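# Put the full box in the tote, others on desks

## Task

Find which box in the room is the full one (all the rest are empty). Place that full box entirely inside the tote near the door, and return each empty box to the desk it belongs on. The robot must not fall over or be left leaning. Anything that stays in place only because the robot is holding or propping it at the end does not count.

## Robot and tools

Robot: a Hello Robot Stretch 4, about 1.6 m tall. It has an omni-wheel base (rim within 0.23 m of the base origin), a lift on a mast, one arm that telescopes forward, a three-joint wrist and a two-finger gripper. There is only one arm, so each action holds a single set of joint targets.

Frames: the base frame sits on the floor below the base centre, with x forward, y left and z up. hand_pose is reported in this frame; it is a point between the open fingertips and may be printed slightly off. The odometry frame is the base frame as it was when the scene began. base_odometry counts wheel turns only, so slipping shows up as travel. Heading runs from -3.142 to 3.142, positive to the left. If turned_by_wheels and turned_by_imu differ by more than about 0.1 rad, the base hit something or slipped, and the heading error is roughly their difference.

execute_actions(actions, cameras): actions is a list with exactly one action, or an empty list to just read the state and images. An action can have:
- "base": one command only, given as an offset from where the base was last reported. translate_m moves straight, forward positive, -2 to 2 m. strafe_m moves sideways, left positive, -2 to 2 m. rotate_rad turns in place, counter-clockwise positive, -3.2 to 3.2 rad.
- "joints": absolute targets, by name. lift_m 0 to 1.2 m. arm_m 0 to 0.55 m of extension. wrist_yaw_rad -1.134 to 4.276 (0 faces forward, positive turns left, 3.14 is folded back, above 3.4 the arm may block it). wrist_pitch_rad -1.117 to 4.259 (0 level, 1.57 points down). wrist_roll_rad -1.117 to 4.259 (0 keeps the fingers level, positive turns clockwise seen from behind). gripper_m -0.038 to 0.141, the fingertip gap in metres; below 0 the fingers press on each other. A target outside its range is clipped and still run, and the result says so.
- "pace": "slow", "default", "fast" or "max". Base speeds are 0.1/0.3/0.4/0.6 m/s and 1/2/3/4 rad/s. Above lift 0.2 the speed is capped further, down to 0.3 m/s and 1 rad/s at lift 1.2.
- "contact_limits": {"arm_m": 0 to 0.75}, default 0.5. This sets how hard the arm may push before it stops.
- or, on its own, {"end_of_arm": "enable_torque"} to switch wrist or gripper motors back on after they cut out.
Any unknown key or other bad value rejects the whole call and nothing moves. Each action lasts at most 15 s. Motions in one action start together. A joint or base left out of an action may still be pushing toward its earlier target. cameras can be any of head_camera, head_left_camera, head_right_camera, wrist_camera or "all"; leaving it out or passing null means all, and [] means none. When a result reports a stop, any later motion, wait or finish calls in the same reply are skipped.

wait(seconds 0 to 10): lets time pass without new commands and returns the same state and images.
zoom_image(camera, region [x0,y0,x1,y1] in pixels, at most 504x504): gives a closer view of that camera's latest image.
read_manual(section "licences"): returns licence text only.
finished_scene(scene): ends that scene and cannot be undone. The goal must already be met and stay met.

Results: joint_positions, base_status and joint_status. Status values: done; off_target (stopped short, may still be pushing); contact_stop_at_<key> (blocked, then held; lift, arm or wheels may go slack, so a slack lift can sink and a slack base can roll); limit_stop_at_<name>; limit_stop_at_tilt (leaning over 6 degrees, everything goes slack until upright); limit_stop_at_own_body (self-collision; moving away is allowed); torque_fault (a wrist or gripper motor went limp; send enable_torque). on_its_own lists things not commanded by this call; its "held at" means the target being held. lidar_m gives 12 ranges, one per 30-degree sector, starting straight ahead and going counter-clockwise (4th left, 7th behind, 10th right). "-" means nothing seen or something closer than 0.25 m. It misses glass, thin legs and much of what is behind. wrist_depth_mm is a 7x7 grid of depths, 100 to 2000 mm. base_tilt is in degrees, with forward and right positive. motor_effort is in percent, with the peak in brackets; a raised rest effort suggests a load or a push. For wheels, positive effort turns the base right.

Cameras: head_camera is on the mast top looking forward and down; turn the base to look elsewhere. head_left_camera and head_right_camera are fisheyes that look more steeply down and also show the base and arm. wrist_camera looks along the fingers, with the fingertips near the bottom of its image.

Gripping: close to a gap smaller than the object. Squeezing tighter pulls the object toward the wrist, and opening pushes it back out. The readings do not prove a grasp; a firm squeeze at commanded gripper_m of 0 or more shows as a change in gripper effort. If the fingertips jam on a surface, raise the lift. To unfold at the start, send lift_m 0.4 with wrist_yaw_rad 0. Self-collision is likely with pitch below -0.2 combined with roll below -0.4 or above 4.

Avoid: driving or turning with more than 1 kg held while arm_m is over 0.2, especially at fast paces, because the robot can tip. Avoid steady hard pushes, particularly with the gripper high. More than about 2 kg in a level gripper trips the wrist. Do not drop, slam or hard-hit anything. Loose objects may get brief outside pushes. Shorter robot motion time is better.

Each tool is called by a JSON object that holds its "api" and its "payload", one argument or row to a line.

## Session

{"api": "execute_actions", "payload": {
  "actions": []
}}

Scene clock: 0.00 s.
base_odometry: x=+0.000 y=+0.000 heading=+0.000 (m, m, rad; odometry frame)
turned_by_wheels: +0.000 (rad since the last result)
turned_by_imu: +0.000 (rad since the last result)
base_tilt: forward=-0.1 right=+0.2 (deg)
lidar_m: 0.69 0.71 0.89 0.85 0.87 1.08 1.57 1.36 0.89 0.82 0.84 0.76
base_status: not commanded
joint_positions: lift_m=+0.142 arm_m=+0.001 wrist_yaw_rad=+3.229 wrist_pitch_rad=+0.007 wrist_roll_rad=-0.010 gripper_m=+0.057
joint_status: not commanded
motor_effort: lift_m=+19 arm_m=+0 wrist_yaw_rad=+0 wrist_pitch_rad=-7 wrist_roll_rad=+0 gripper_m=-2 wheel_0=-1 wheel_1=+0 wheel_2=+0 (%)
hand_pose: x=-0.1233 y=+0.0618 z=+0.3184 quat_wxyz=(-0.044, -0.003, -0.005, +0.999) (m; base frame)
wrist_depth_mm: - 134 134 - - 1499 1060 / - 107 134 - - 1537 1078 / - 111 136 - - 1537 1078 / 140 138 199 - - 1576 1098 / 205 - 1983 1756 1661 1499 1098 / 213 1118 202 991 878 1025 991 / 211 741 768 - 741 683 707
pictures: head_camera, head_left_camera, head_right_camera, wrist_camera
camera_calibration (this result's frames):
wrist_camera: T_world_to_cam=[[-0.0700035, 0.997035, -0.0319376, -0.0619695], [0.0617218, -0.0276257, -0.997711, 0.372361], [-0.995635, -0.0718145, -0.0596049, 0.130952], [0, 0, 0, 1]] pos_world=[0.10306, 0.0814768, 0.377335]
Images, in order (width x height): head_camera 420x560, head_left_camera 420x672, head_right_camera 420x672, wrist_camera 616x392.

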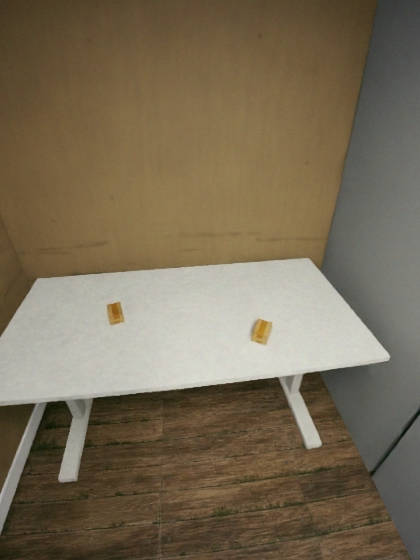

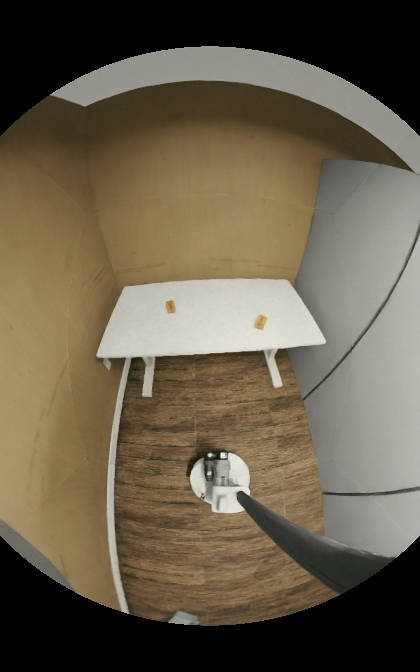

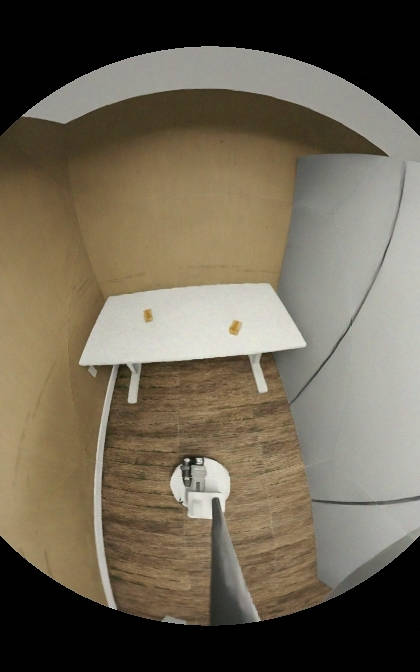

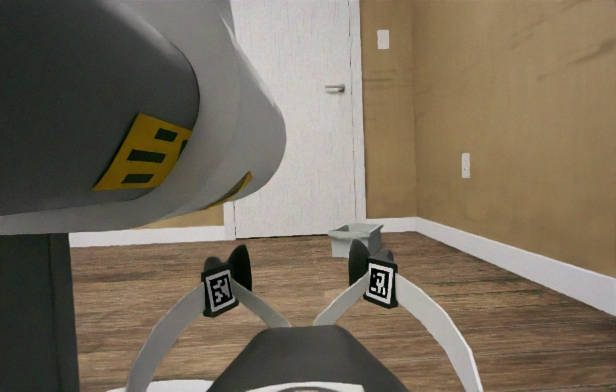

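{"api": "zoom_image", "payload": {
  "camera": "head_camera",
  "region": [80, 280, 300, 370]
}}

{"api": "zoom_image", "payload": {
  "camera": "head_camera",
  "region": [0, 240, 420, 500]
}}

Region (80, 280, 300, 370) of head_camera's 420x560 image, scaled by 2.291, with more detail than that image has; it fills the top 206 rows of this view, and the rest is white.

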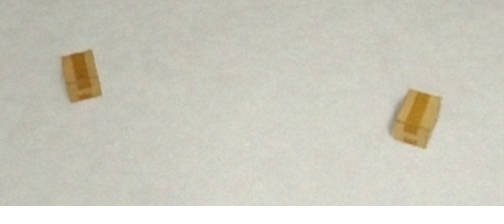

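Region (0, 240, 420, 500) of head_camera's 420x560 image, scaled by 1.200, with more detail than that image has; it fills the top 312 rows of this view, and the rest is white.

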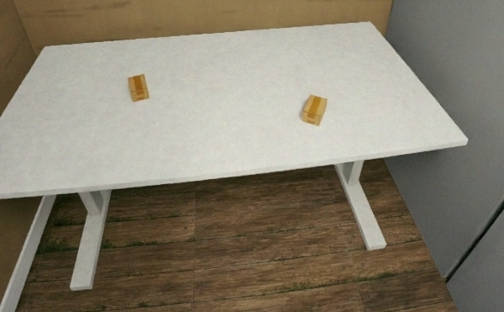

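{"api": "execute_actions", "payload": {
  "actions": [
    {"base": {"strafe_m": 0.398}, "joints": {"lift_m": 1.03, "wrist_yaw_rad": 1.57, "gripper_m": 0.13, "wrist_roll_rad": 1.26}, "pace": "max"}
  ],
  "cameras": []
}}

{"api": "execute_actions", "payload": {
  "actions": [
    {"base": {"translate_m": 0.4}, "joints": {"arm_m": 0.425, "wrist_pitch_rad": 1.57}, "pace": "fast"}
  ],
  "cameras": ["wrist_camera", "head_right_camera"]
}}

Scene clock: 7.63 s.
base_odometry: x=+0.000 y=+0.398 heading=+0.000 (m, m, rad; odometry frame)
turned_by_wheels: +0.000 (rad since the last result)
turned_by_imu: +0.000 (rad since the last result)
base_tilt: forward=-0.1 right=+0.3 (deg)
lidar_m: 0.65 0.67 0.51 0.44 0.46 0.58 1.39 2.29 1.32 1.21 1.10 0.71
base_status: done
joint_positions: lift_m=+1.030 arm_m=+0.001 wrist_yaw_rad=+1.570 wrist_pitch_rad=+0.007 wrist_roll_rad=+1.260 gripper_m=+0.130
joint_status: all done
motor_effort: lift_m=+19(23) arm_m=+0(0) wrist_yaw_rad=-1(9) wrist_pitch_rad=-6(8) wrist_roll_rad=+0(6) gripper_m=-1(3) wheel_0=+2(14) wheel_1=-1(15) wheel_2=+0(2) (%)
hand_pose: x=+0.2593 y=+0.2884 z=+1.2061 quat_wxyz=(+0.573, +0.415, +0.418, +0.570) (m; base frame)
wrist_depth_mm: 455 462 469 477 484 492 496 / 452 462 469 473 480 488 492 / 449 455 462 473 477 480 488 / 445 452 459 466 473 480 484 / 442 449 455 462 466 477 480 / 439 442 449 455 462 473 477 / 436 442 449 - 462 466 473
pictures: none
No camera images: the call's "cameras" was empty. Leave "cameras" out to get every camera's image.

Scene clock: 10.27 s.
base_odometry: x=+0.400 y=+0.398 heading=+0.000 (m, m, rad; odometry frame)
turned_by_wheels: +0.000 (rad since the last result)
turned_by_imu: +0.000 (rad since the last result)
base_tilt: forward=+0.0 right=+0.4 (deg)
lidar_m: 0.25 0.26 0.34 0.50 0.50 0.63 1.51 1.91 1.28 1.16 0.43 0.27
base_status: done
joint_positions: lift_m=+1.030 arm_m=+0.424 wrist_yaw_rad=+1.570 wrist_pitch_rad=+1.570 wrist_roll_rad=+1.260 gripper_m=+0.130
joint_status: all done
motor_effort: lift_m=+19(19) arm_m=+8(8) wrist_yaw_rad=+0(1) wrist_pitch_rad=+0(10) wrist_roll_rad=+0(1) gripper_m=+0(1) wheel_0=+0(7) wheel_1=+0(2) wheel_2=+2(8) (%)
hand_pose: x=+0.6820 y=+0.0002 z=+0.9196 quat_wxyz=(+0.699, -0.109, +0.699, +0.110) (m; base frame)
wrist_depth_mm: 410 413 415 418 421 421 424 / 415 415 421 421 421 424 427 / 418 418 421 424 427 427 430 / 418 421 427 427 427 430 433 / 424 427 430 379 433 436 436 / 427 427 433 382 436 439 439 / 430 433 433 - 442 442 445
pictures: head_right_camera, wrist_camera
camera_calibration (this result's frames):
wrist_camera: T_world_to_cam=[[0.264417, -0.964266, 0.0165596, -0.197255], [-0.963336, -0.263274, 0.0516696, 0.654843], [-0.0454636, -0.0296148, -0.998527, 1.17961], [0, 0, 0, 1]] pos_world=[0.736621, 0.0171312, 1.14731]
Images, in order (width x height): head_right_camera 420x672, wrist_camera 616x392.

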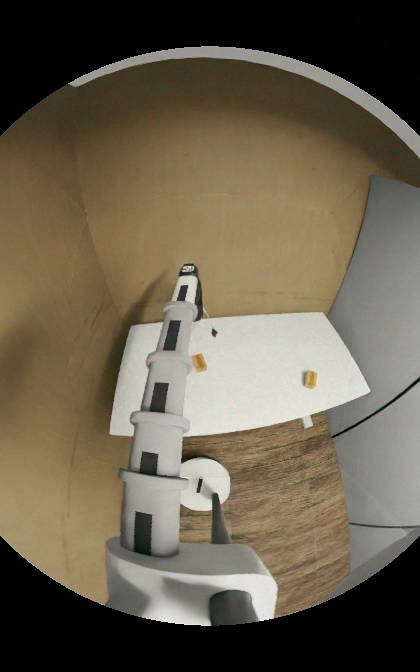

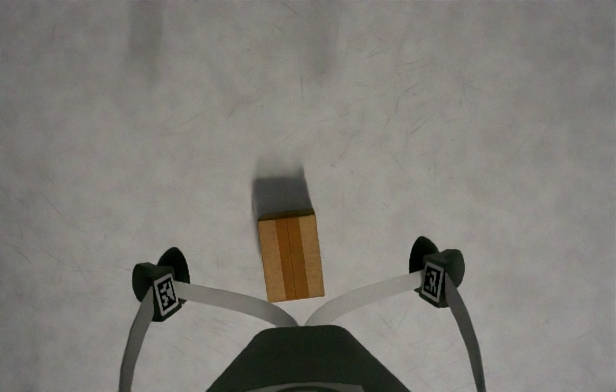

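{"api": "execute_actions", "payload": {
  "actions": [
    {"joints": {"lift_m": 0.857, "arm_m": 0.387, "wrist_roll_rad": 1.2, "gripper_m": 0.095}, "pace": "fast"}
  ],
  "cameras": ["wrist_camera"]
}}

Scene clock: 12.23 s.
base_odometry: x=+0.400 y=+0.398 heading=+0.000 (m, m, rad; odometry frame)
turned_by_wheels: +0.000 (rad since the last result)
turned_by_imu: +0.000 (rad since the last result)
base_tilt: forward=-0.1 right=+0.4 (deg)
lidar_m: 0.25 0.26 0.34 0.48 0.52 0.67 1.50 1.90 1.27 1.17 0.44 0.30
base_status: not commanded
joint_positions: lift_m=+0.857 arm_m=+0.388 wrist_yaw_rad=+1.570 wrist_pitch_rad=+1.570 wrist_roll_rad=+1.200 gripper_m=+0.095
joint_status: all done
motor_effort: lift_m=+16(18) arm_m=-8(10) wrist_yaw_rad=+0(1) wrist_pitch_rad=+0(0) wrist_roll_rad=+0(3) gripper_m=-1(2) wheel_0=+0(1) wheel_1=+0(0) wheel_2=+2(2) (%)
hand_pose: x=+0.6467 y=+0.0002 z=+0.7469 quat_wxyz=(+0.695, -0.130, +0.695, +0.130) (m; base frame)
wrist_depth_mm: 245 246 247 248 250 251 251 / 247 248 249 251 252 253 254 / 248 250 251 252 254 255 256 / 250 252 252 205 256 257 258 / 253 254 254 206 257 259 260 / 254 255 208 206 259 262 262 / 256 258 259 - 263 264 265
pictures: wrist_camera
camera_calibration (this result's frames):
wrist_camera: T_world_to_cam=[[0.321373, -0.946808, 0.0165744, -0.221932], [-0.94595, -0.320178, 0.0516212, 0.618639], [-0.0435686, -0.0322682, -0.998529, 1.00434], [0, 0, 0, 1]] pos_world=[0.700282, 0.0203563, 0.974603]
Images, in order (width x height): wrist_camera 616x392.

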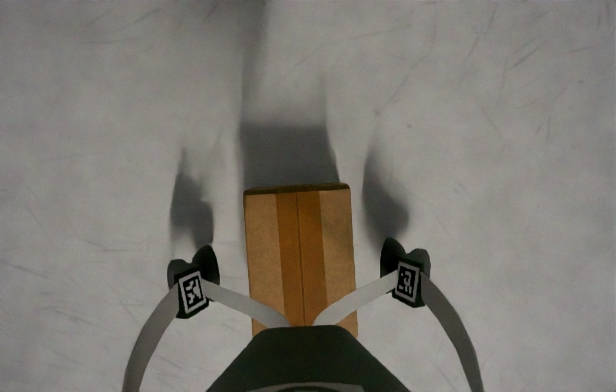

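{"api": "execute_actions", "payload": {
  "actions": [
    {"joints": {"gripper_m": 0.005}}
  ],
  "cameras": []
}}

{"api": "execute_actions", "payload": {
  "actions": [
    {"joints": {"lift_m": 0.9, "wrist_pitch_rad": 0.2}}
  ],
  "cameras": ["wrist_camera"]
}}

Scene clock: 14.27 s.
base_odometry: x=+0.400 y=+0.398 heading=+0.000 (m, m, rad; odometry frame)
turned_by_wheels: +0.000 (rad since the last result)
turned_by_imu: +0.000 (rad since the last result)
base_tilt: forward=-0.1 right=+0.5 (deg)
lidar_m: 0.25 0.25 0.34 0.49 0.50 0.65 1.48 1.90 1.27 1.17 0.44 0.30
base_status: not commanded
joint_positions: lift_m=+0.857 arm_m=+0.388 wrist_yaw_rad=+1.570 wrist_pitch_rad=+1.570 wrist_roll_rad=+1.200 gripper_m=+0.005
joint_status: all done
motor_effort: lift_m=+16(16) arm_m=-8(8) wrist_yaw_rad=+0(0) wrist_pitch_rad=+0(0) wrist_roll_rad=-1(0) gripper_m=-20(20) wheel_0=+1(1) wheel_1=+0(0) wheel_2=+2(2) (%)
hand_pose: x=+0.6467 y=+0.0002 z=+0.7469 quat_wxyz=(+0.695, -0.130, +0.695, +0.130) (m; base frame)
wrist_depth_mm: 244 246 247 248 250 251 252 / 247 248 249 250 251 253 254 / 249 250 251 252 254 255 256 / 250 252 253 189 256 257 258 / 252 254 253 190 257 259 260 / 255 255 190 191 192 260 264 / 256 257 259 - 262 264 265
pictures: none
No camera images: the call's "cameras" was empty. Leave "cameras" out to get every camera's image.

Scene clock: 15.63 s.
base_odometry: x=+0.400 y=+0.398 heading=+0.000 (m, m, rad; odometry frame)
turned_by_wheels: +0.000 (rad since the last result)
turned_by_imu: +0.000 (rad since the last result)
base_tilt: forward=-0.1 right=+0.4 (deg)
lidar_m: 0.25 0.26 0.34 0.49 0.50 0.66 1.52 1.89 1.29 1.18 0.45 0.29
base_status: not commanded
joint_positions: lift_m=+0.900 arm_m=+0.388 wrist_yaw_rad=+1.570 wrist_pitch_rad=+0.203 wrist_roll_rad=+1.200 gripper_m=+0.005
joint_status: all done
motor_effort: lift_m=+21(21) arm_m=-8(8) wrist_yaw_rad=+0(1) wrist_pitch_rad=-8(7) wrist_roll_rad=+0(0) gripper_m=-21(20) wheel_0=+0(1) wheel_1=-1(0) wheel_2=+2(2) (%)
hand_pose: x=+0.6470 y=+0.2825 z=+1.0199 quat_wxyz=(+0.621, +0.338, +0.456, +0.540) (m; base frame)
wrist_depth_mm: 469 496 521 549 585 609 525 / 469 492 521 554 591 634 459 / 469 496 521 554 591 627 433 / 469 496 517 189 591 621 418 / 469 496 508 190 591 615 399 / 473 488 190 190 192 427 379 / 469 500 521 - 603 449 362
pictures: wrist_camera
camera_calibration (this result's frames):
wrist_camera: T_world_to_cam=[[0.321974, -0.207846, -0.923652, 0.790593], [-0.945782, -0.11469, -0.30388, 0.999576], [-0.0427737, 0.971414, -0.233505, 0.221713], [0, 0, 0, 1]] pos_world=[0.700313, 0.0635879, 1.08575]
Images, in order (width x height): wrist_camera 616x392.

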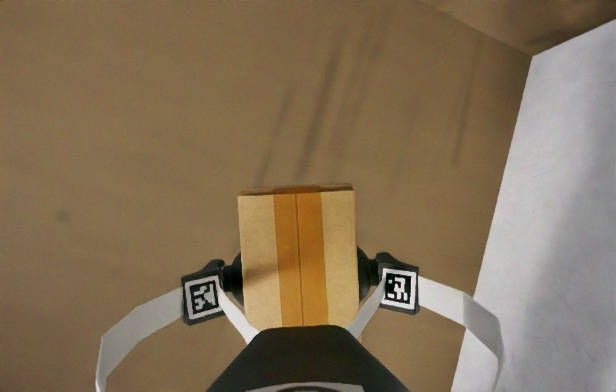

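{"api": "execute_actions", "payload": {
  "actions": [
    {"joints": {"wrist_pitch_rad": 1.57, "lift_m": 0.862}, "pace": "slow"}
  ],
  "cameras": []
}}

{"api": "execute_actions", "payload": {
  "actions": [
    {"joints": {"lift_m": 0.854, "gripper_m": 0.09}}
  ],
  "cameras": []
}}

{"api": "execute_actions", "payload": {
  "actions": [
    {"joints": {"lift_m": 0.93}, "pace": "max"}
  ],
  "cameras": ["wrist_camera"]
}}

{"api": "execute_actions", "payload": {
  "actions": [
    {"base": {"strafe_m": -0.62}, "joints": {"lift_m": 1.03, "arm_m": 0.272, "wrist_roll_rad": 1.95, "gripper_m": 0.13}, "pace": "max"}
  ],
  "cameras": ["wrist_camera", "head_right_camera"]
}}

Scene clock: 17.87 s.
base_odometry: x=+0.400 y=+0.398 heading=+0.000 (m, m, rad; odometry frame)
turned_by_wheels: +0.000 (rad since the last result)
turned_by_imu: +0.000 (rad since the last result)
base_tilt: forward=+0.0 right=+0.4 (deg)
lidar_m: 0.26 0.26 0.34 0.49 0.51 0.66 1.52 1.89 1.28 1.18 0.42 0.30
base_status: not commanded
joint_positions: lift_m=+0.862 arm_m=+0.388 wrist_yaw_rad=+1.570 wrist_pitch_rad=+1.570 wrist_roll_rad=+1.200 gripper_m=+0.005
joint_status: all done
motor_effort: lift_m=+16(21) arm_m=-7(7) wrist_yaw_rad=+0(1) wrist_pitch_rad=+1(14) wrist_roll_rad=-1(1) gripper_m=-21(21) wheel_0=+1(0) wheel_1=+0(0) wheel_2=+2(2) (%)
hand_pose: x=+0.6467 y=+0.0002 z=+0.7520 quat_wxyz=(+0.695, -0.130, +0.695, +0.130) (m; base frame)
wrist_depth_mm: 250 251 252 253 254 256 257 / 251 253 254 255 256 257 259 / 253 254 255 257 258 259 262 / 255 257 257 189 262 263 263 / 258 258 258 189 263 264 266 / 259 260 189 191 192 265 267 / 262 263 264 - 267 268 270
pictures: none
No camera images: the call's "cameras" was empty. Leave "cameras" out to get every camera's image.

Scene clock: 19.50 s.
base_odometry: x=+0.400 y=+0.398 heading=+0.000 (m, m, rad; odometry frame)
turned_by_wheels: +0.000 (rad since the last result)
turned_by_imu: +0.000 (rad since the last result)
base_tilt: forward=+0.0 right=+0.5 (deg)
lidar_m: 0.25 0.26 0.34 0.49 0.51 0.66 1.51 1.90 1.28 1.16 0.43 0.30
base_status: not commanded
joint_positions: lift_m=+0.854 arm_m=+0.388 wrist_yaw_rad=+1.570 wrist_pitch_rad=+1.570 wrist_roll_rad=+1.200 gripper_m=+0.090
joint_status: all done
motor_effort: lift_m=+16(16) arm_m=-8(8) wrist_yaw_rad=+0(1) wrist_pitch_rad=+1(1) wrist_roll_rad=-1(1) gripper_m=-2(21) wheel_0=+0(0) wheel_1=+0(0) wheel_2=+2(2) (%)
hand_pose: x=+0.6467 y=+0.0002 z=+0.7439 quat_wxyz=(+0.695, -0.130, +0.695, +0.130) (m; base frame)
wrist_depth_mm: 241 243 244 246 246 248 249 / 243 245 246 247 249 250 251 / 246 247 248 249 251 252 253 / 248 249 250 202 253 254 256 / 250 250 227 203 254 257 257 / 251 252 204 204 256 258 259 / 253 254 255 - 258 260 262
pictures: none
No camera images: the call's "cameras" was empty. Leave "cameras" out to get every camera's image.

Scene clock: 20.33 s.
base_odometry: x=+0.400 y=+0.398 heading=+0.000 (m, m, rad; odometry frame)
turned_by_wheels: +0.000 (rad since the last result)
turned_by_imu: +0.000 (rad since the last result)
base_tilt: forward=-0.1 right=+0.4 (deg)
lidar_m: 0.26 0.25 0.34 0.49 0.51 0.65 1.51 1.91 1.25 1.18 0.44 0.29
base_status: not commanded
joint_positions: lift_m=+0.930 arm_m=+0.388 wrist_yaw_rad=+1.570 wrist_pitch_rad=+1.570 wrist_roll_rad=+1.200 gripper_m=+0.090
joint_status: all done
motor_effort: lift_m=+20(22) arm_m=-8(8) wrist_yaw_rad=-1(0) wrist_pitch_rad=+1(1) wrist_roll_rad=-1(1) gripper_m=-3(2) wheel_0=+0(1) wheel_1=+0(0) wheel_2=+2(2) (%)
hand_pose: x=+0.6467 y=+0.0002 z=+0.8196 quat_wxyz=(+0.695, -0.130, +0.695, +0.130) (m; base frame)
wrist_depth_mm: 315 317 317 320 322 324 325 / 317 319 319 322 324 325 327 / 319 322 322 324 327 329 330 / 322 324 325 278 329 332 332 / 325 327 327 279 330 334 336 / 329 330 330 281 334 336 338 / 330 330 332 - 338 340 340
pictures: wrist_camera
camera_calibration (this result's frames):
wrist_camera: T_world_to_cam=[[0.321391, -0.946803, 0.0164947, -0.223055], [-0.945944, -0.320201, 0.0515942, 0.614899], [-0.0435679, -0.032185, -0.998532, 1.07692], [0, 0, 0, 1]] pos_world=[0.700267, 0.0203627, 1.04729]
Images, in order (width x height): wrist_camera 616x392.

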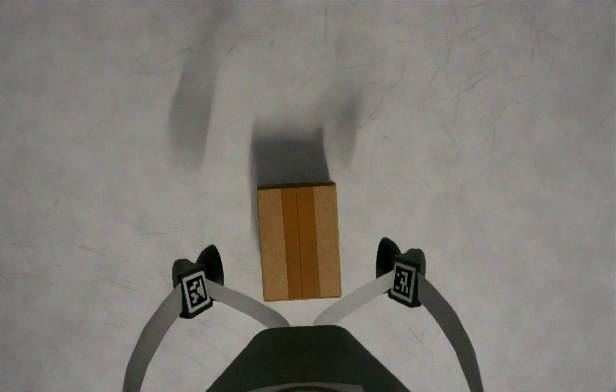

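Scene clock: 23.30 s.
base_odometry: x=+0.400 y=-0.222 heading=+0.000 (m, m, rad; odometry frame)
turned_by_wheels: +0.000 (rad since the last result)
turned_by_imu: -0.001 (rad since the last result)
base_tilt: forward=-0.1 right=+0.3 (deg)
lidar_m: 0.33 0.30 0.44 0.88 1.13 1.42 2.58 0.95 0.62 0.57 0.57 0.36
base_status: done
joint_positions: lift_m=+1.030 arm_m=+0.273 wrist_yaw_rad=+1.570 wrist_pitch_rad=+1.570 wrist_roll_rad=+1.950 gripper_m=+0.130
joint_status: all done
motor_effort: lift_m=+19(23) arm_m=-8(8) wrist_yaw_rad=+0(1) wrist_pitch_rad=+0(0) wrist_roll_rad=+1(3) gripper_m=+0(0) wheel_0=+1(11) wheel_1=+1(9) wheel_2=+1(1) (%)
hand_pose: x=+0.5317 y=+0.0002 z=+0.9197 quat_wxyz=(+0.694, +0.134, +0.694, -0.133) (m; base frame)
wrist_depth_mm: 410 413 413 418 421 424 424 / 413 415 418 424 424 424 427 / 418 421 421 424 427 430 430 / 418 421 424 424 433 433 436 / 424 424 430 379 436 436 917 / 427 427 433 433 436 1182 1160 / 433 433 436 - 960 1182 1205
pictures: head_right_camera, wrist_camera
camera_calibration (this result's frames):
wrist_camera: T_world_to_cam=[[-0.409627, -0.912102, 0.0165866, 0.200852], [-0.910626, 0.409914, 0.0522497, 0.48144], [-0.0544561, 0.0062987, -0.998496, 1.17756], [0, 0, 0, 1]] pos_world=[0.584812, -0.0215686, 1.1473]
Images, in order (width x height): head_right_camera 420x672, wrist_camera 616x392.

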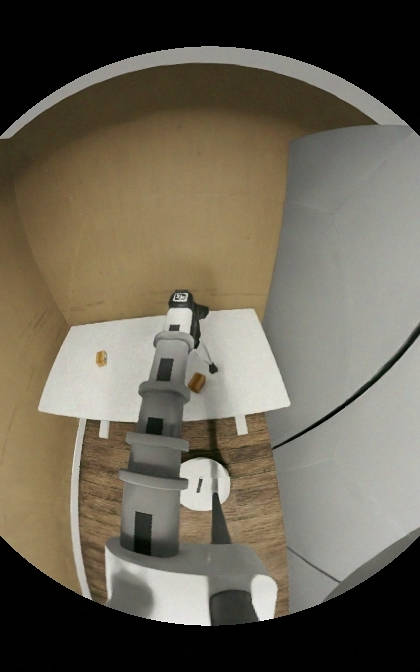

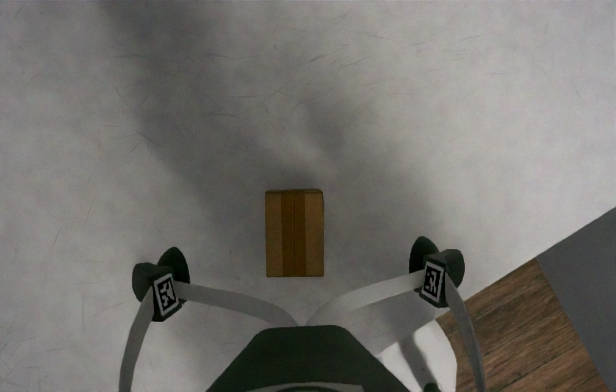

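{"api": "execute_actions", "payload": {
  "actions": [
    {"base": {"strafe_m": 0.008}, "joints": {"lift_m": 0.857, "arm_m": 0.266, "wrist_roll_rad": 2.0, "gripper_m": 0.095}, "pace": "fast"}
  ],
  "cameras": ["wrist_camera"]
}}

{"api": "execute_actions", "payload": {
  "actions": [
    {"joints": {"gripper_m": 0.005}}
  ],
  "cameras": []
}}

{"api": "execute_actions", "payload": {
  "actions": [
    {"joints": {"lift_m": 0.9, "wrist_pitch_rad": 0.2}}
  ],
  "cameras": ["wrist_camera"]
}}

Scene clock: 25.40 s.
base_odometry: x=+0.400 y=-0.214 heading=+0.000 (m, m, rad; odometry frame)
turned_by_wheels: +0.000 (rad since the last result)
turned_by_imu: +0.000 (rad since the last result)
base_tilt: forward=+0.0 right=+0.4 (deg)
lidar_m: 0.32 0.33 0.44 0.89 1.13 1.42 2.16 0.94 0.63 0.56 0.56 0.37
base_status: done
joint_positions: lift_m=+0.857 arm_m=+0.267 wrist_yaw_rad=+1.570 wrist_pitch_rad=+1.570 wrist_roll_rad=+2.000 gripper_m=+0.095
joint_status: all done
motor_effort: lift_m=+16(20) arm_m=-8(9) wrist_yaw_rad=+0(0) wrist_pitch_rad=+0(0) wrist_roll_rad=+0(2) gripper_m=-1(2) wheel_0=+0(8) wheel_1=+0(11) wheel_2=+0(1) (%)
hand_pose: x=+0.5257 y=+0.0002 z=+0.7469 quat_wxyz=(+0.691, +0.151, +0.691, -0.150) (m; base frame)
wrist_depth_mm: 243 245 247 248 250 251 253 / 246 247 249 250 252 253 254 / 248 249 250 252 254 255 257 / 250 251 252 206 256 257 259 / 252 253 254 206 257 259 260 / 254 255 208 208 260 262 264 / 256 257 259 - 264 264 266
pictures: wrist_camera
camera_calibration (this result's frames):
wrist_camera: T_world_to_cam=[[-0.454751, -0.890464, 0.0166268, 0.224924], [-0.888973, 0.454966, 0.0522778, 0.473567], [-0.0541161, 0.00899263, -0.998494, 1.00457], [0, 0, 0, 1]] pos_world=[0.577636, -0.024204, 0.974561]
Images, in order (width x height): wrist_camera 616x392.

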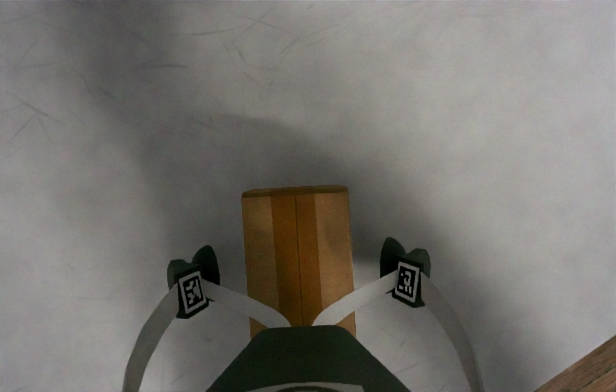

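Scene clock: 27.10 s.
base_odometry: x=+0.400 y=-0.214 heading=+0.000 (m, m, rad; odometry frame)
turned_by_wheels: +0.000 (rad since the last result)
turned_by_imu: +0.000 (rad since the last result)
base_tilt: forward=+0.0 right=+0.4 (deg)
lidar_m: 0.33 0.33 0.43 0.90 1.12 1.41 2.17 0.93 0.62 0.55 0.55 0.37
base_status: not commanded
joint_positions: lift_m=+0.857 arm_m=+0.267 wrist_yaw_rad=+1.570 wrist_pitch_rad=+1.570 wrist_roll_rad=+2.000 gripper_m=+0.005
joint_status: all done
motor_effort: lift_m=+16(16) arm_m=-7(8) wrist_yaw_rad=-1(0) wrist_pitch_rad=+0(0) wrist_roll_rad=+0(1) gripper_m=-20(21) wheel_0=+0(0) wheel_1=-1(1) wheel_2=+0(0) (%)
hand_pose: x=+0.5257 y=+0.0002 z=+0.7469 quat_wxyz=(+0.691, +0.151, +0.691, -0.150) (m; base frame)
wrist_depth_mm: 243 245 246 248 250 250 252 / 245 247 249 250 252 253 254 / 248 249 250 253 254 255 257 / 250 251 252 189 256 258 259 / 252 253 253 190 258 259 262 / 254 255 190 191 193 262 264 / 256 257 259 - 263 265 266
pictures: none
No camera images: the call's "cameras" was empty. Leave "cameras" out to get every camera's image.

Scene clock: 28.47 s.
base_odometry: x=+0.400 y=-0.214 heading=+0.000 (m, m, rad; odometry frame)
turned_by_wheels: +0.000 (rad since the last result)
turned_by_imu: +0.000 (rad since the last result)
base_tilt: forward=+0.0 right=+0.5 (deg)
lidar_m: 0.32 0.34 0.42 0.91 1.13 1.43 2.19 0.94 0.64 0.57 0.55 0.37
base_status: not commanded
joint_positions: lift_m=+0.900 arm_m=+0.267 wrist_yaw_rad=+1.570 wrist_pitch_rad=+0.203 wrist_roll_rad=+2.000 gripper_m=+0.005
joint_status: all done
motor_effort: lift_m=+21(22) arm_m=-8(8) wrist_yaw_rad=+0(1) wrist_pitch_rad=-8(9) wrist_roll_rad=+1(1) gripper_m=-21(21) wheel_0=+0(0) wheel_1=+0(1) wheel_2=+0(0) (%)
hand_pose: x=+0.5259 y=+0.2825 z=+1.0199 quat_wxyz=(+0.440, +0.553, +0.630, +0.320) (m; base frame)
wrist_depth_mm: 723 854 1025 778 517 392 320 / 891 1060 1160 931 569 424 343 / 1060 1098 1138 1182 647 469 373 / 1042 1098 1118 189 788 525 407 / 1025 1060 1078 190 820 591 436 / 1008 1025 190 191 192 1182 1229 / 991 1025 1060 - 1138 1182 1205
pictures: wrist_camera
camera_calibration (this result's frames):
wrist_camera: T_world_to_cam=[[-0.454299, -0.19606, -0.869007, 1.17874], [-0.889249, 0.041349, 0.455552, 0.036727], [-0.0533827, 0.97972, -0.193131, 0.178587], [0, 0, 0, 1]] pos_world=[0.577691, 0.0546186, 1.04209]
Images, in order (width x height): wrist_camera 616x392.

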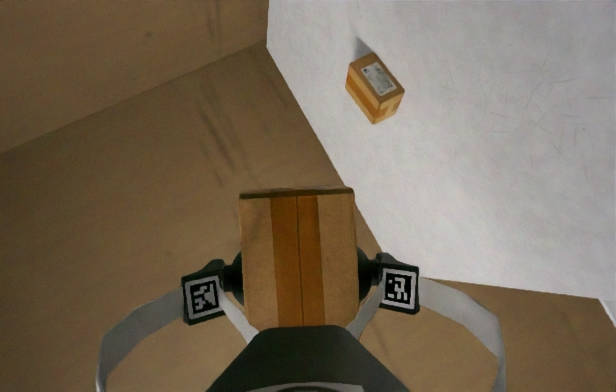

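{"api": "execute_actions", "payload": {
  "actions": [
    {"joints": {"wrist_pitch_rad": 1.57, "lift_m": 0.862, "arm_m": 0.3}, "pace": "slow"}
  ],
  "cameras": []
}}

{"api": "execute_actions", "payload": {
  "actions": [
    {"joints": {"lift_m": 0.854, "gripper_m": 0.09}}
  ],
  "cameras": []
}}

{"api": "execute_actions", "payload": {
  "actions": [
    {"joints": {"lift_m": 0.93}, "pace": "max"}
  ],
  "cameras": ["wrist_camera"]
}}

{"api": "execute_actions", "payload": {
  "actions": [
    {"base": {"rotate_rad": -1.465}, "joints": {"arm_m": 0.0}, "pace": "max"}
  ],
  "cameras": ["head_right_camera"]
}}

Scene clock: 32.20 s.
base_odometry: x=+0.400 y=-0.214 heading=+0.000 (m, m, rad; odometry frame)
turned_by_wheels: +0.000 (rad since the last result)
turned_by_imu: +0.000 (rad since the last result)
base_tilt: forward=+0.0 right=+0.4 (deg)
lidar_m: 0.32 0.33 0.40 0.89 1.12 1.40 2.16 0.94 0.62 0.57 0.56 0.36
base_status: not commanded
joint_positions: lift_m=+0.862 arm_m=+0.299 wrist_yaw_rad=+1.570 wrist_pitch_rad=+1.570 wrist_roll_rad=+2.000 gripper_m=+0.005
joint_status: all done
motor_effort: lift_m=+15(20) arm_m=+8(6) wrist_yaw_rad=-1(2) wrist_pitch_rad=+1(4) wrist_roll_rad=+1(1) gripper_m=-20(21) wheel_0=+0(0) wheel_1=-1(0) wheel_2=+0(0) (%)
hand_pose: x=+0.5569 y=+0.0003 z=+0.7519 quat_wxyz=(+0.691, +0.151, +0.691, -0.150) (m; base frame)
wrist_depth_mm: 248 250 252 253 255 256 257 / 251 251 254 255 257 258 259 / 252 254 256 257 258 262 262 / 255 256 257 189 260 263 264 / 256 258 258 189 263 265 266 / 259 259 190 191 193 267 268 / 262 263 264 - 270 270 272
pictures: none
No camera images: the call's "cameras" was empty. Leave "cameras" out to get every camera's image.

Scene clock: 33.83 s.
base_odometry: x=+0.400 y=-0.214 heading=+0.000 (m, m, rad; odometry frame)
turned_by_wheels: +0.000 (rad since the last result)
turned_by_imu: +0.000 (rad since the last result)
base_tilt: forward=-0.1 right=+0.5 (deg)
lidar_m: 0.31 0.34 0.43 0.90 1.13 1.42 2.19 0.93 0.58 0.56 0.54 0.37
base_status: not commanded
joint_positions: lift_m=+0.854 arm_m=+0.299 wrist_yaw_rad=+1.570 wrist_pitch_rad=+1.570 wrist_roll_rad=+2.000 gripper_m=+0.090
joint_status: all done
motor_effort: lift_m=+16(14) arm_m=+8(8) wrist_yaw_rad=-1(1) wrist_pitch_rad=+1(1) wrist_roll_rad=+1(0) gripper_m=-2(21) wheel_0=+0(0) wheel_1=-1(1) wheel_2=+0(0) (%)
hand_pose: x=+0.5569 y=+0.0002 z=+0.7439 quat_wxyz=(+0.691, +0.151, +0.691, -0.150) (m; base frame)
wrist_depth_mm: 240 242 243 245 247 248 249 / 243 244 246 247 249 250 251 / 245 246 248 250 251 253 254 / 247 248 249 202 253 254 256 / 249 251 227 203 255 257 259 / 251 252 203 204 257 259 260 / 253 255 256 - 260 262 263
pictures: none
No camera images: the call's "cameras" was empty. Leave "cameras" out to get every camera's image.

Scene clock: 34.67 s.
base_odometry: x=+0.400 y=-0.214 heading=+0.000 (m, m, rad; odometry frame)
turned_by_wheels: +0.000 (rad since the last result)
turned_by_imu: +0.000 (rad since the last result)
base_tilt: forward=+0.0 right=+0.5 (deg)
lidar_m: 0.32 0.33 0.43 0.89 1.12 1.43 2.15 0.96 0.60 0.56 0.56 0.36
base_status: not commanded
joint_positions: lift_m=+0.930 arm_m=+0.299 wrist_yaw_rad=+1.570 wrist_pitch_rad=+1.570 wrist_roll_rad=+2.000 gripper_m=+0.090
joint_status: all done
motor_effort: lift_m=+20(27) arm_m=+8(8) wrist_yaw_rad=-1(0) wrist_pitch_rad=+1(1) wrist_roll_rad=+0(0) gripper_m=-2(2) wheel_0=+0(0) wheel_1=+0(1) wheel_2=+0(0) (%)
hand_pose: x=+0.5569 y=+0.0002 z=+0.8196 quat_wxyz=(+0.691, +0.151, +0.691, -0.150) (m; base frame)
wrist_depth_mm: 314 315 317 320 322 322 324 / 315 317 320 320 325 325 327 / 319 320 322 324 325 329 329 / 320 324 325 278 329 332 332 / 325 325 327 281 332 334 336 / 329 329 330 281 336 336 340 / 330 330 334 - 338 342 1118
pictures: wrist_camera
camera_calibration (this result's frames):
wrist_camera: T_world_to_cam=[[-0.454843, -0.890418, 0.0165135, 0.23809], [-0.888926, 0.455051, 0.0523357, 0.497432], [-0.0541152, 0.00912525, -0.998493, 1.07884], [0, 0, 0, 1]] pos_world=[0.608855, -0.0242018, 1.04725]
Images, in order (width x height): wrist_camera 616x392.

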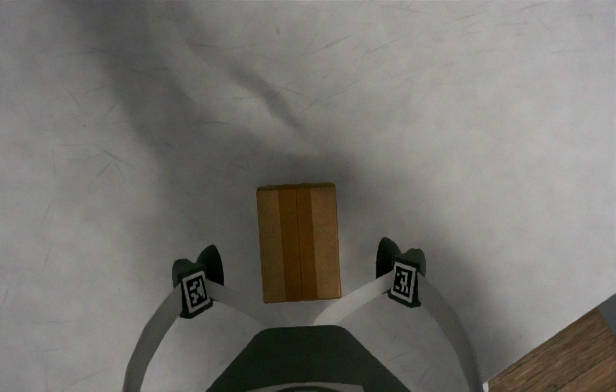

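Scene clock: 36.77 s.
base_odometry: x=+0.400 y=-0.214 heading=-1.464 (m, m, rad; odometry frame)
turned_by_wheels: -1.465 (rad since the last result)
turned_by_imu: -1.458 (rad since the last result)
base_tilt: forward=-0.1 right=+0.4 (deg)
lidar_m: 0.57 0.49 0.35 0.33 0.36 0.49 1.08 1.16 1.60 2.58 0.82 0.60
base_status: done
joint_positions: lift_m=+0.930 arm_m=+0.002 wrist_yaw_rad=+1.570 wrist_pitch_rad=+1.570 wrist_roll_rad=+2.000 gripper_m=+0.090
joint_status: all done
motor_effort: lift_m=+20(20) arm_m=-8(7) wrist_yaw_rad=+0(0) wrist_pitch_rad=-1(0) wrist_roll_rad=+1(1) gripper_m=-1(1) wheel_0=+2(8) wheel_1=+0(9) wheel_2=-1(7) (%)
hand_pose: x=+0.2605 y=+0.0001 z=+0.8196 quat_wxyz=(+0.691, +0.151, +0.691, -0.151) (m; base frame)
wrist_depth_mm: 439 521 647 854 1025 1025 1042 / 554 691 917 1042 1042 1042 1060 / 732 1025 1042 1042 1060 1060 1060 / 1025 1042 1042 1060 1060 1078 1098 / 1042 1042 1060 842 854 1078 1078 / 1042 1060 1042 842 809 1078 1098 / 1060 1060 1078 - 866 1078 1098
pictures: head_right_camera
Images, in order (width x height): head_right_camera 420x672.

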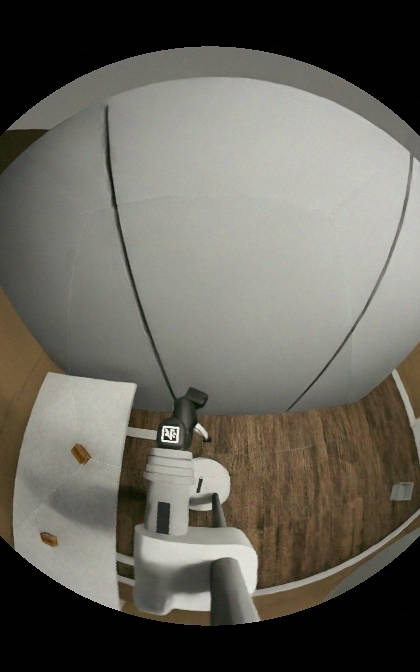

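{"api": "execute_actions", "payload": {
  "actions": [
    {"base": {"strafe_m": -2.0}, "joints": {"lift_m": 0.45}, "pace": "max"}
  ],
  "cameras": ["head_camera", "head_left_camera", "head_right_camera"]
}}

Scene clock: 43.53 s.
base_odometry: x=-1.588 y=-0.426 heading=-1.464 (m, m, rad; odometry frame)
turned_by_wheels: +0.000 (rad since the last result)
turned_by_imu: -0.005 (rad since the last result)
base_tilt: forward=-0.1 right=+0.4 (deg)
lidar_m: 2.44 0.63 0.81 2.30 1.61 1.16 0.58 0.64 0.61 0.56 0.62 0.86
base_status: done
joint_positions: lift_m=+0.450 arm_m=+0.002 wrist_yaw_rad=+1.570 wrist_pitch_rad=+1.570 wrist_roll_rad=+2.000 gripper_m=+0.090
joint_status: all done
motor_effort: lift_m=+17(18) arm_m=-8(8) wrist_yaw_rad=+0(0) wrist_pitch_rad=+0(0) wrist_roll_rad=+1(1) gripper_m=-4(2) wheel_0=+0(11) wheel_1=+0(8) wheel_2=+0(0) (%)
hand_pose: x=+0.2605 y=+0.0002 z=+0.3398 quat_wxyz=(+0.691, +0.151, +0.691, -0.151) (m; base frame)
wrist_depth_mm: 549 549 549 559 559 564 564 / 549 549 559 564 564 564 574 / 554 559 564 564 569 569 574 / 559 564 569 569 574 574 580 / 569 569 569 574 382 580 585 / 574 569 455 368 364 366 585 / 574 580 580 - 366 368 377
pictures: head_camera, head_left_camera, head_right_camera
Images, in order (width x height): head_camera 420x560, head_left_camera 420x672, head_right_camera 420x672.

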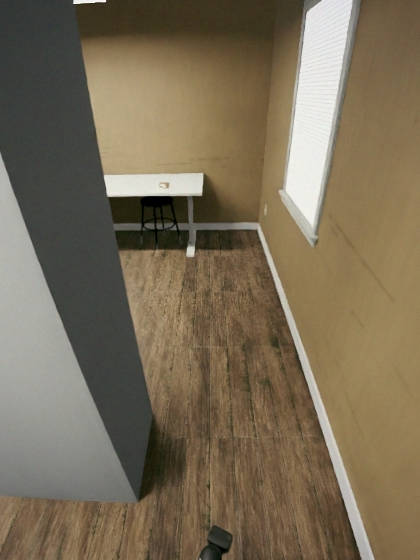

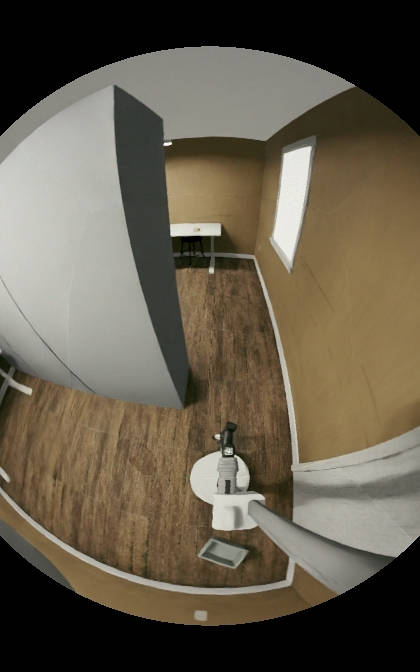

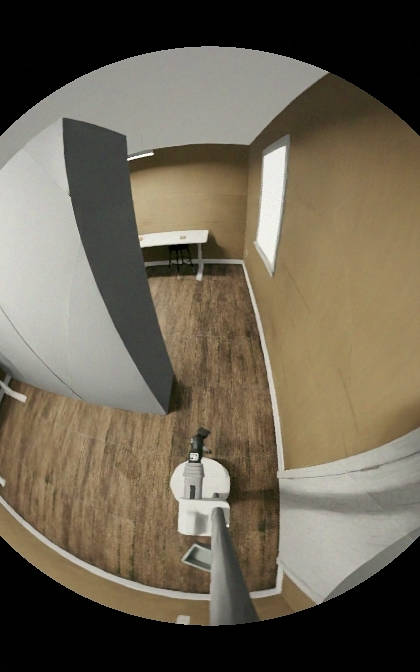

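{"api": "execute_actions", "payload": {
  "actions": [
    {"base": {"translate_m": 1.9}, "pace": "max"}
  ],
  "cameras": ["head_camera", "head_left_camera", "head_right_camera"]
}}

Scene clock: 49.40 s.
base_odometry: x=-1.386 y=-2.315 heading=-1.464 (m, m, rad; odometry frame)
turned_by_wheels: +0.000 (rad since the last result)
turned_by_imu: +0.000 (rad since the last result)
base_tilt: forward=-0.1 right=+0.4 (deg)
lidar_m: 0.92 0.97 1.34 2.30 1.20 0.90 1.30 0.90 0.62 0.58 0.61 0.85
base_status: done
joint_positions: lift_m=+0.450 arm_m=+0.002 wrist_yaw_rad=+1.570 wrist_pitch_rad=+1.570 wrist_roll_rad=+2.000 gripper_m=+0.090
joint_status: not commanded
motor_effort: lift_m=+17(17) arm_m=-8(8) wrist_yaw_rad=+1(0) wrist_pitch_rad=+0(0) wrist_roll_rad=+1(0) gripper_m=-1(2) wheel_0=+0(8) wheel_1=-1(7) wheel_2=+2(14) (%)
hand_pose: x=+0.2605 y=+0.0002 z=+0.3398 quat_wxyz=(+0.691, +0.151, +0.691, -0.151) (m; base frame)
wrist_depth_mm: 544 549 554 554 559 564 569 / 549 554 554 559 564 564 569 / 554 554 559 564 569 574 574 / 559 564 569 569 574 574 580 / 564 564 569 569 382 580 585 / 569 574 452 368 364 368 591 / 574 574 580 - 366 370 377
pictures: head_camera, head_left_camera, head_right_camera
Images, in order (width x height): head_camera 420x560, head_left_camera 420x672, head_right_camera 420x672.

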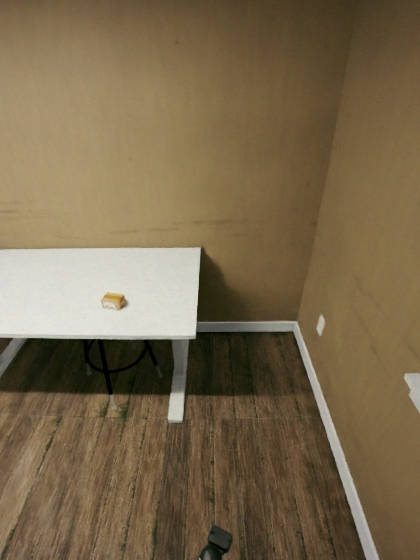

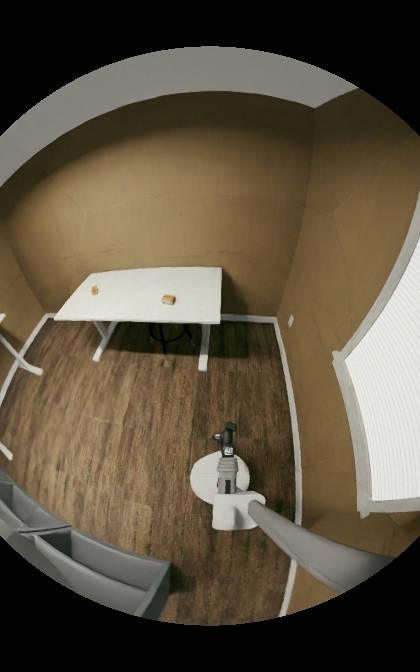

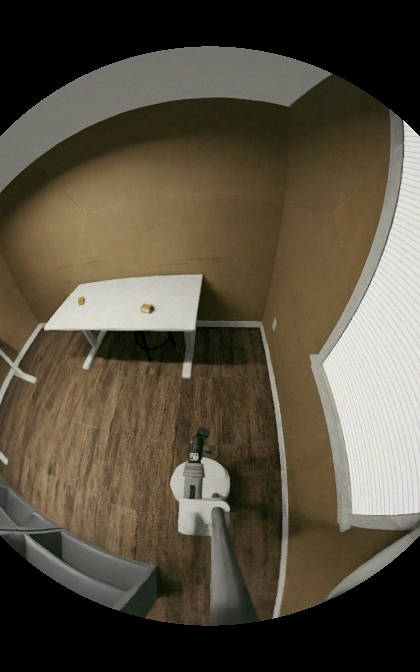

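{"api": "zoom_image", "payload": {
  "camera": "head_camera",
  "region": [40, 240, 220, 430]
}}

Region (40, 240, 220, 430) of head_camera's 420x560 image, scaled by 2.653, with more detail than that image has; it fills the left 477 columns of this view, and the rest is white.

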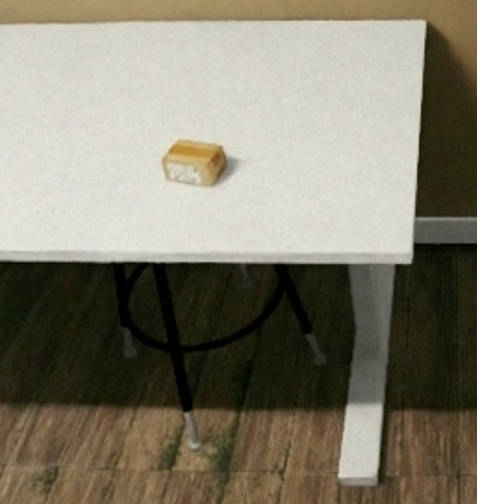

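{"api": "execute_actions", "payload": {
  "actions": [
    {"base": {"translate_m": 0.55}, "joints": {"lift_m": 1.03, "wrist_roll_rad": 0.32, "gripper_m": 0.13}, "pace": "max"}
  ],
  "cameras": []
}}

{"api": "execute_actions", "payload": {
  "actions": [
    {"base": {"strafe_m": 0.43}, "joints": {"arm_m": 0.325}, "pace": "max"}
  ],
  "cameras": ["wrist_camera", "head_left_camera", "head_camera"]
}}

Scene clock: 53.90 s.
base_odometry: x=-1.328 y=-2.862 heading=-1.464 (m, m, rad; odometry frame)
turned_by_wheels: +0.000 (rad since the last result)
turned_by_imu: +0.000 (rad since the last result)
base_tilt: forward=-0.1 right=+0.4 (deg)
lidar_m: 0.35 0.40 0.53 2.26 1.98 1.43 1.41 0.86 0.61 0.57 0.62 0.91
base_status: done
joint_positions: lift_m=+1.030 arm_m=+0.002 wrist_yaw_rad=+1.570 wrist_pitch_rad=+1.570 wrist_roll_rad=+0.320 gripper_m=+0.130
joint_status: all done
motor_effort: lift_m=+20(26) arm_m=-8(8) wrist_yaw_rad=+0(0) wrist_pitch_rad=+0(0) wrist_roll_rad=+0(4) gripper_m=+0(1) wheel_0=+1(9) wheel_1=-1(5) wheel_2=+1(14) (%)
hand_pose: x=+0.2604 y=+0.0001 z=+0.9196 quat_wxyz=(+0.574, -0.413, +0.573, +0.414) (m; base frame)
wrist_depth_mm: 1098 1118 1118 1138 421 424 427 / 1118 1118 1138 1138 424 430 1060 / 1118 1138 1138 1138 1160 1160 1160 / 1160 1138 931 1160 1160 1160 1160 / 1138 946 946 1182 1160 1160 1182 / 1138 1138 946 1182 1182 1182 1160 / 1160 1160 1160 - 1182 1060 991
pictures: none
No camera images: the call's "cameras" was empty. Leave "cameras" out to get every camera's image.

Scene clock: 56.43 s.
base_odometry: x=-0.900 y=-2.816 heading=-1.464 (m, m, rad; odometry frame)
turned_by_wheels: +0.000 (rad since the last result)
turned_by_imu: +0.001 (rad since the last result)
base_tilt: forward=-0.1 right=+0.4 (deg)
lidar_m: 0.37 0.40 0.57 1.84 1.96 1.42 1.37 1.50 1.08 1.01 1.09 0.39
base_status: done
joint_positions: lift_m=+1.030 arm_m=+0.324 wrist_yaw_rad=+1.570 wrist_pitch_rad=+1.570 wrist_roll_rad=+0.320 gripper_m=+0.130
joint_status: all done
motor_effort: lift_m=+20(20) arm_m=+8(3) wrist_yaw_rad=+0(0) wrist_pitch_rad=+0(0) wrist_roll_rad=-1(1) gripper_m=-1(0) wheel_0=+1(10) wheel_1=+0(7) wheel_2=+0(0) (%)
hand_pose: x=+0.5819 y=+0.0001 z=+0.9196 quat_wxyz=(+0.574, -0.413, +0.573, +0.414) (m; base frame)
wrist_depth_mm: 1098 413 418 418 418 424 424 / 1118 418 418 421 424 427 430 / 1118 421 424 424 427 430 430 / 1138 424 427 424 430 433 433 / 931 931 427 379 430 436 436 / 931 931 433 430 436 439 442 / 1160 1160 436 - 439 442 445
pictures: head_camera, head_left_camera, wrist_camera
camera_calibration (this result's frames):
wrist_camera: T_world_to_cam=[[0.9345, -0.355551, 0.017114, -0.561393], [-0.355955, -0.9331, 0.0511963, 0.205562], [-0.00223379, -0.0539348, -0.998542, 1.14988], [0, 0, 0, 1]] pos_world=[0.600362, 0.0542243, 1.14728]
Images, in order (width x height): head_camera 420x560, head_left_camera 420x672, wrist_camera 616x392.

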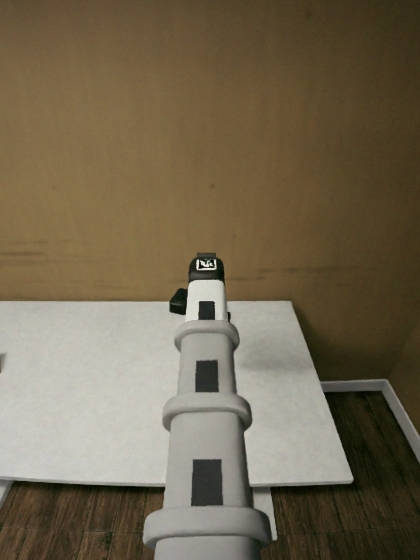

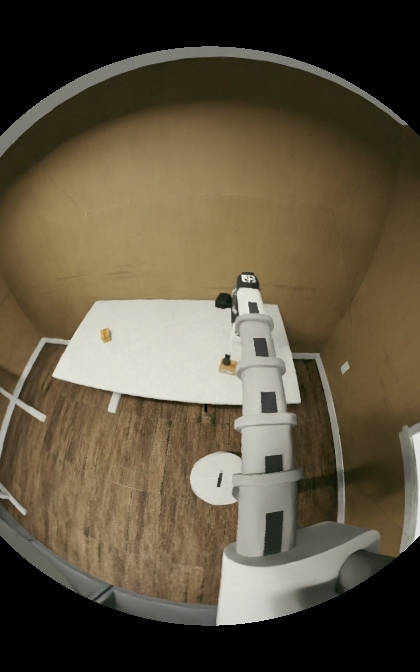

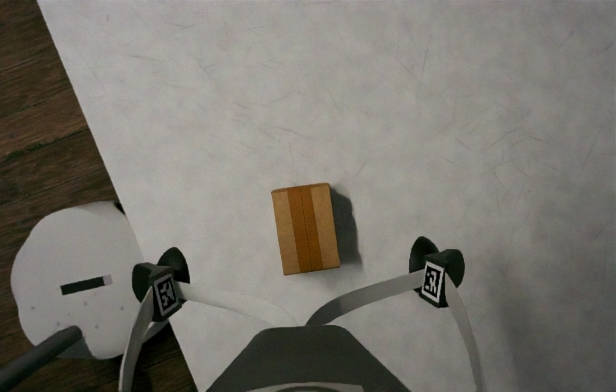

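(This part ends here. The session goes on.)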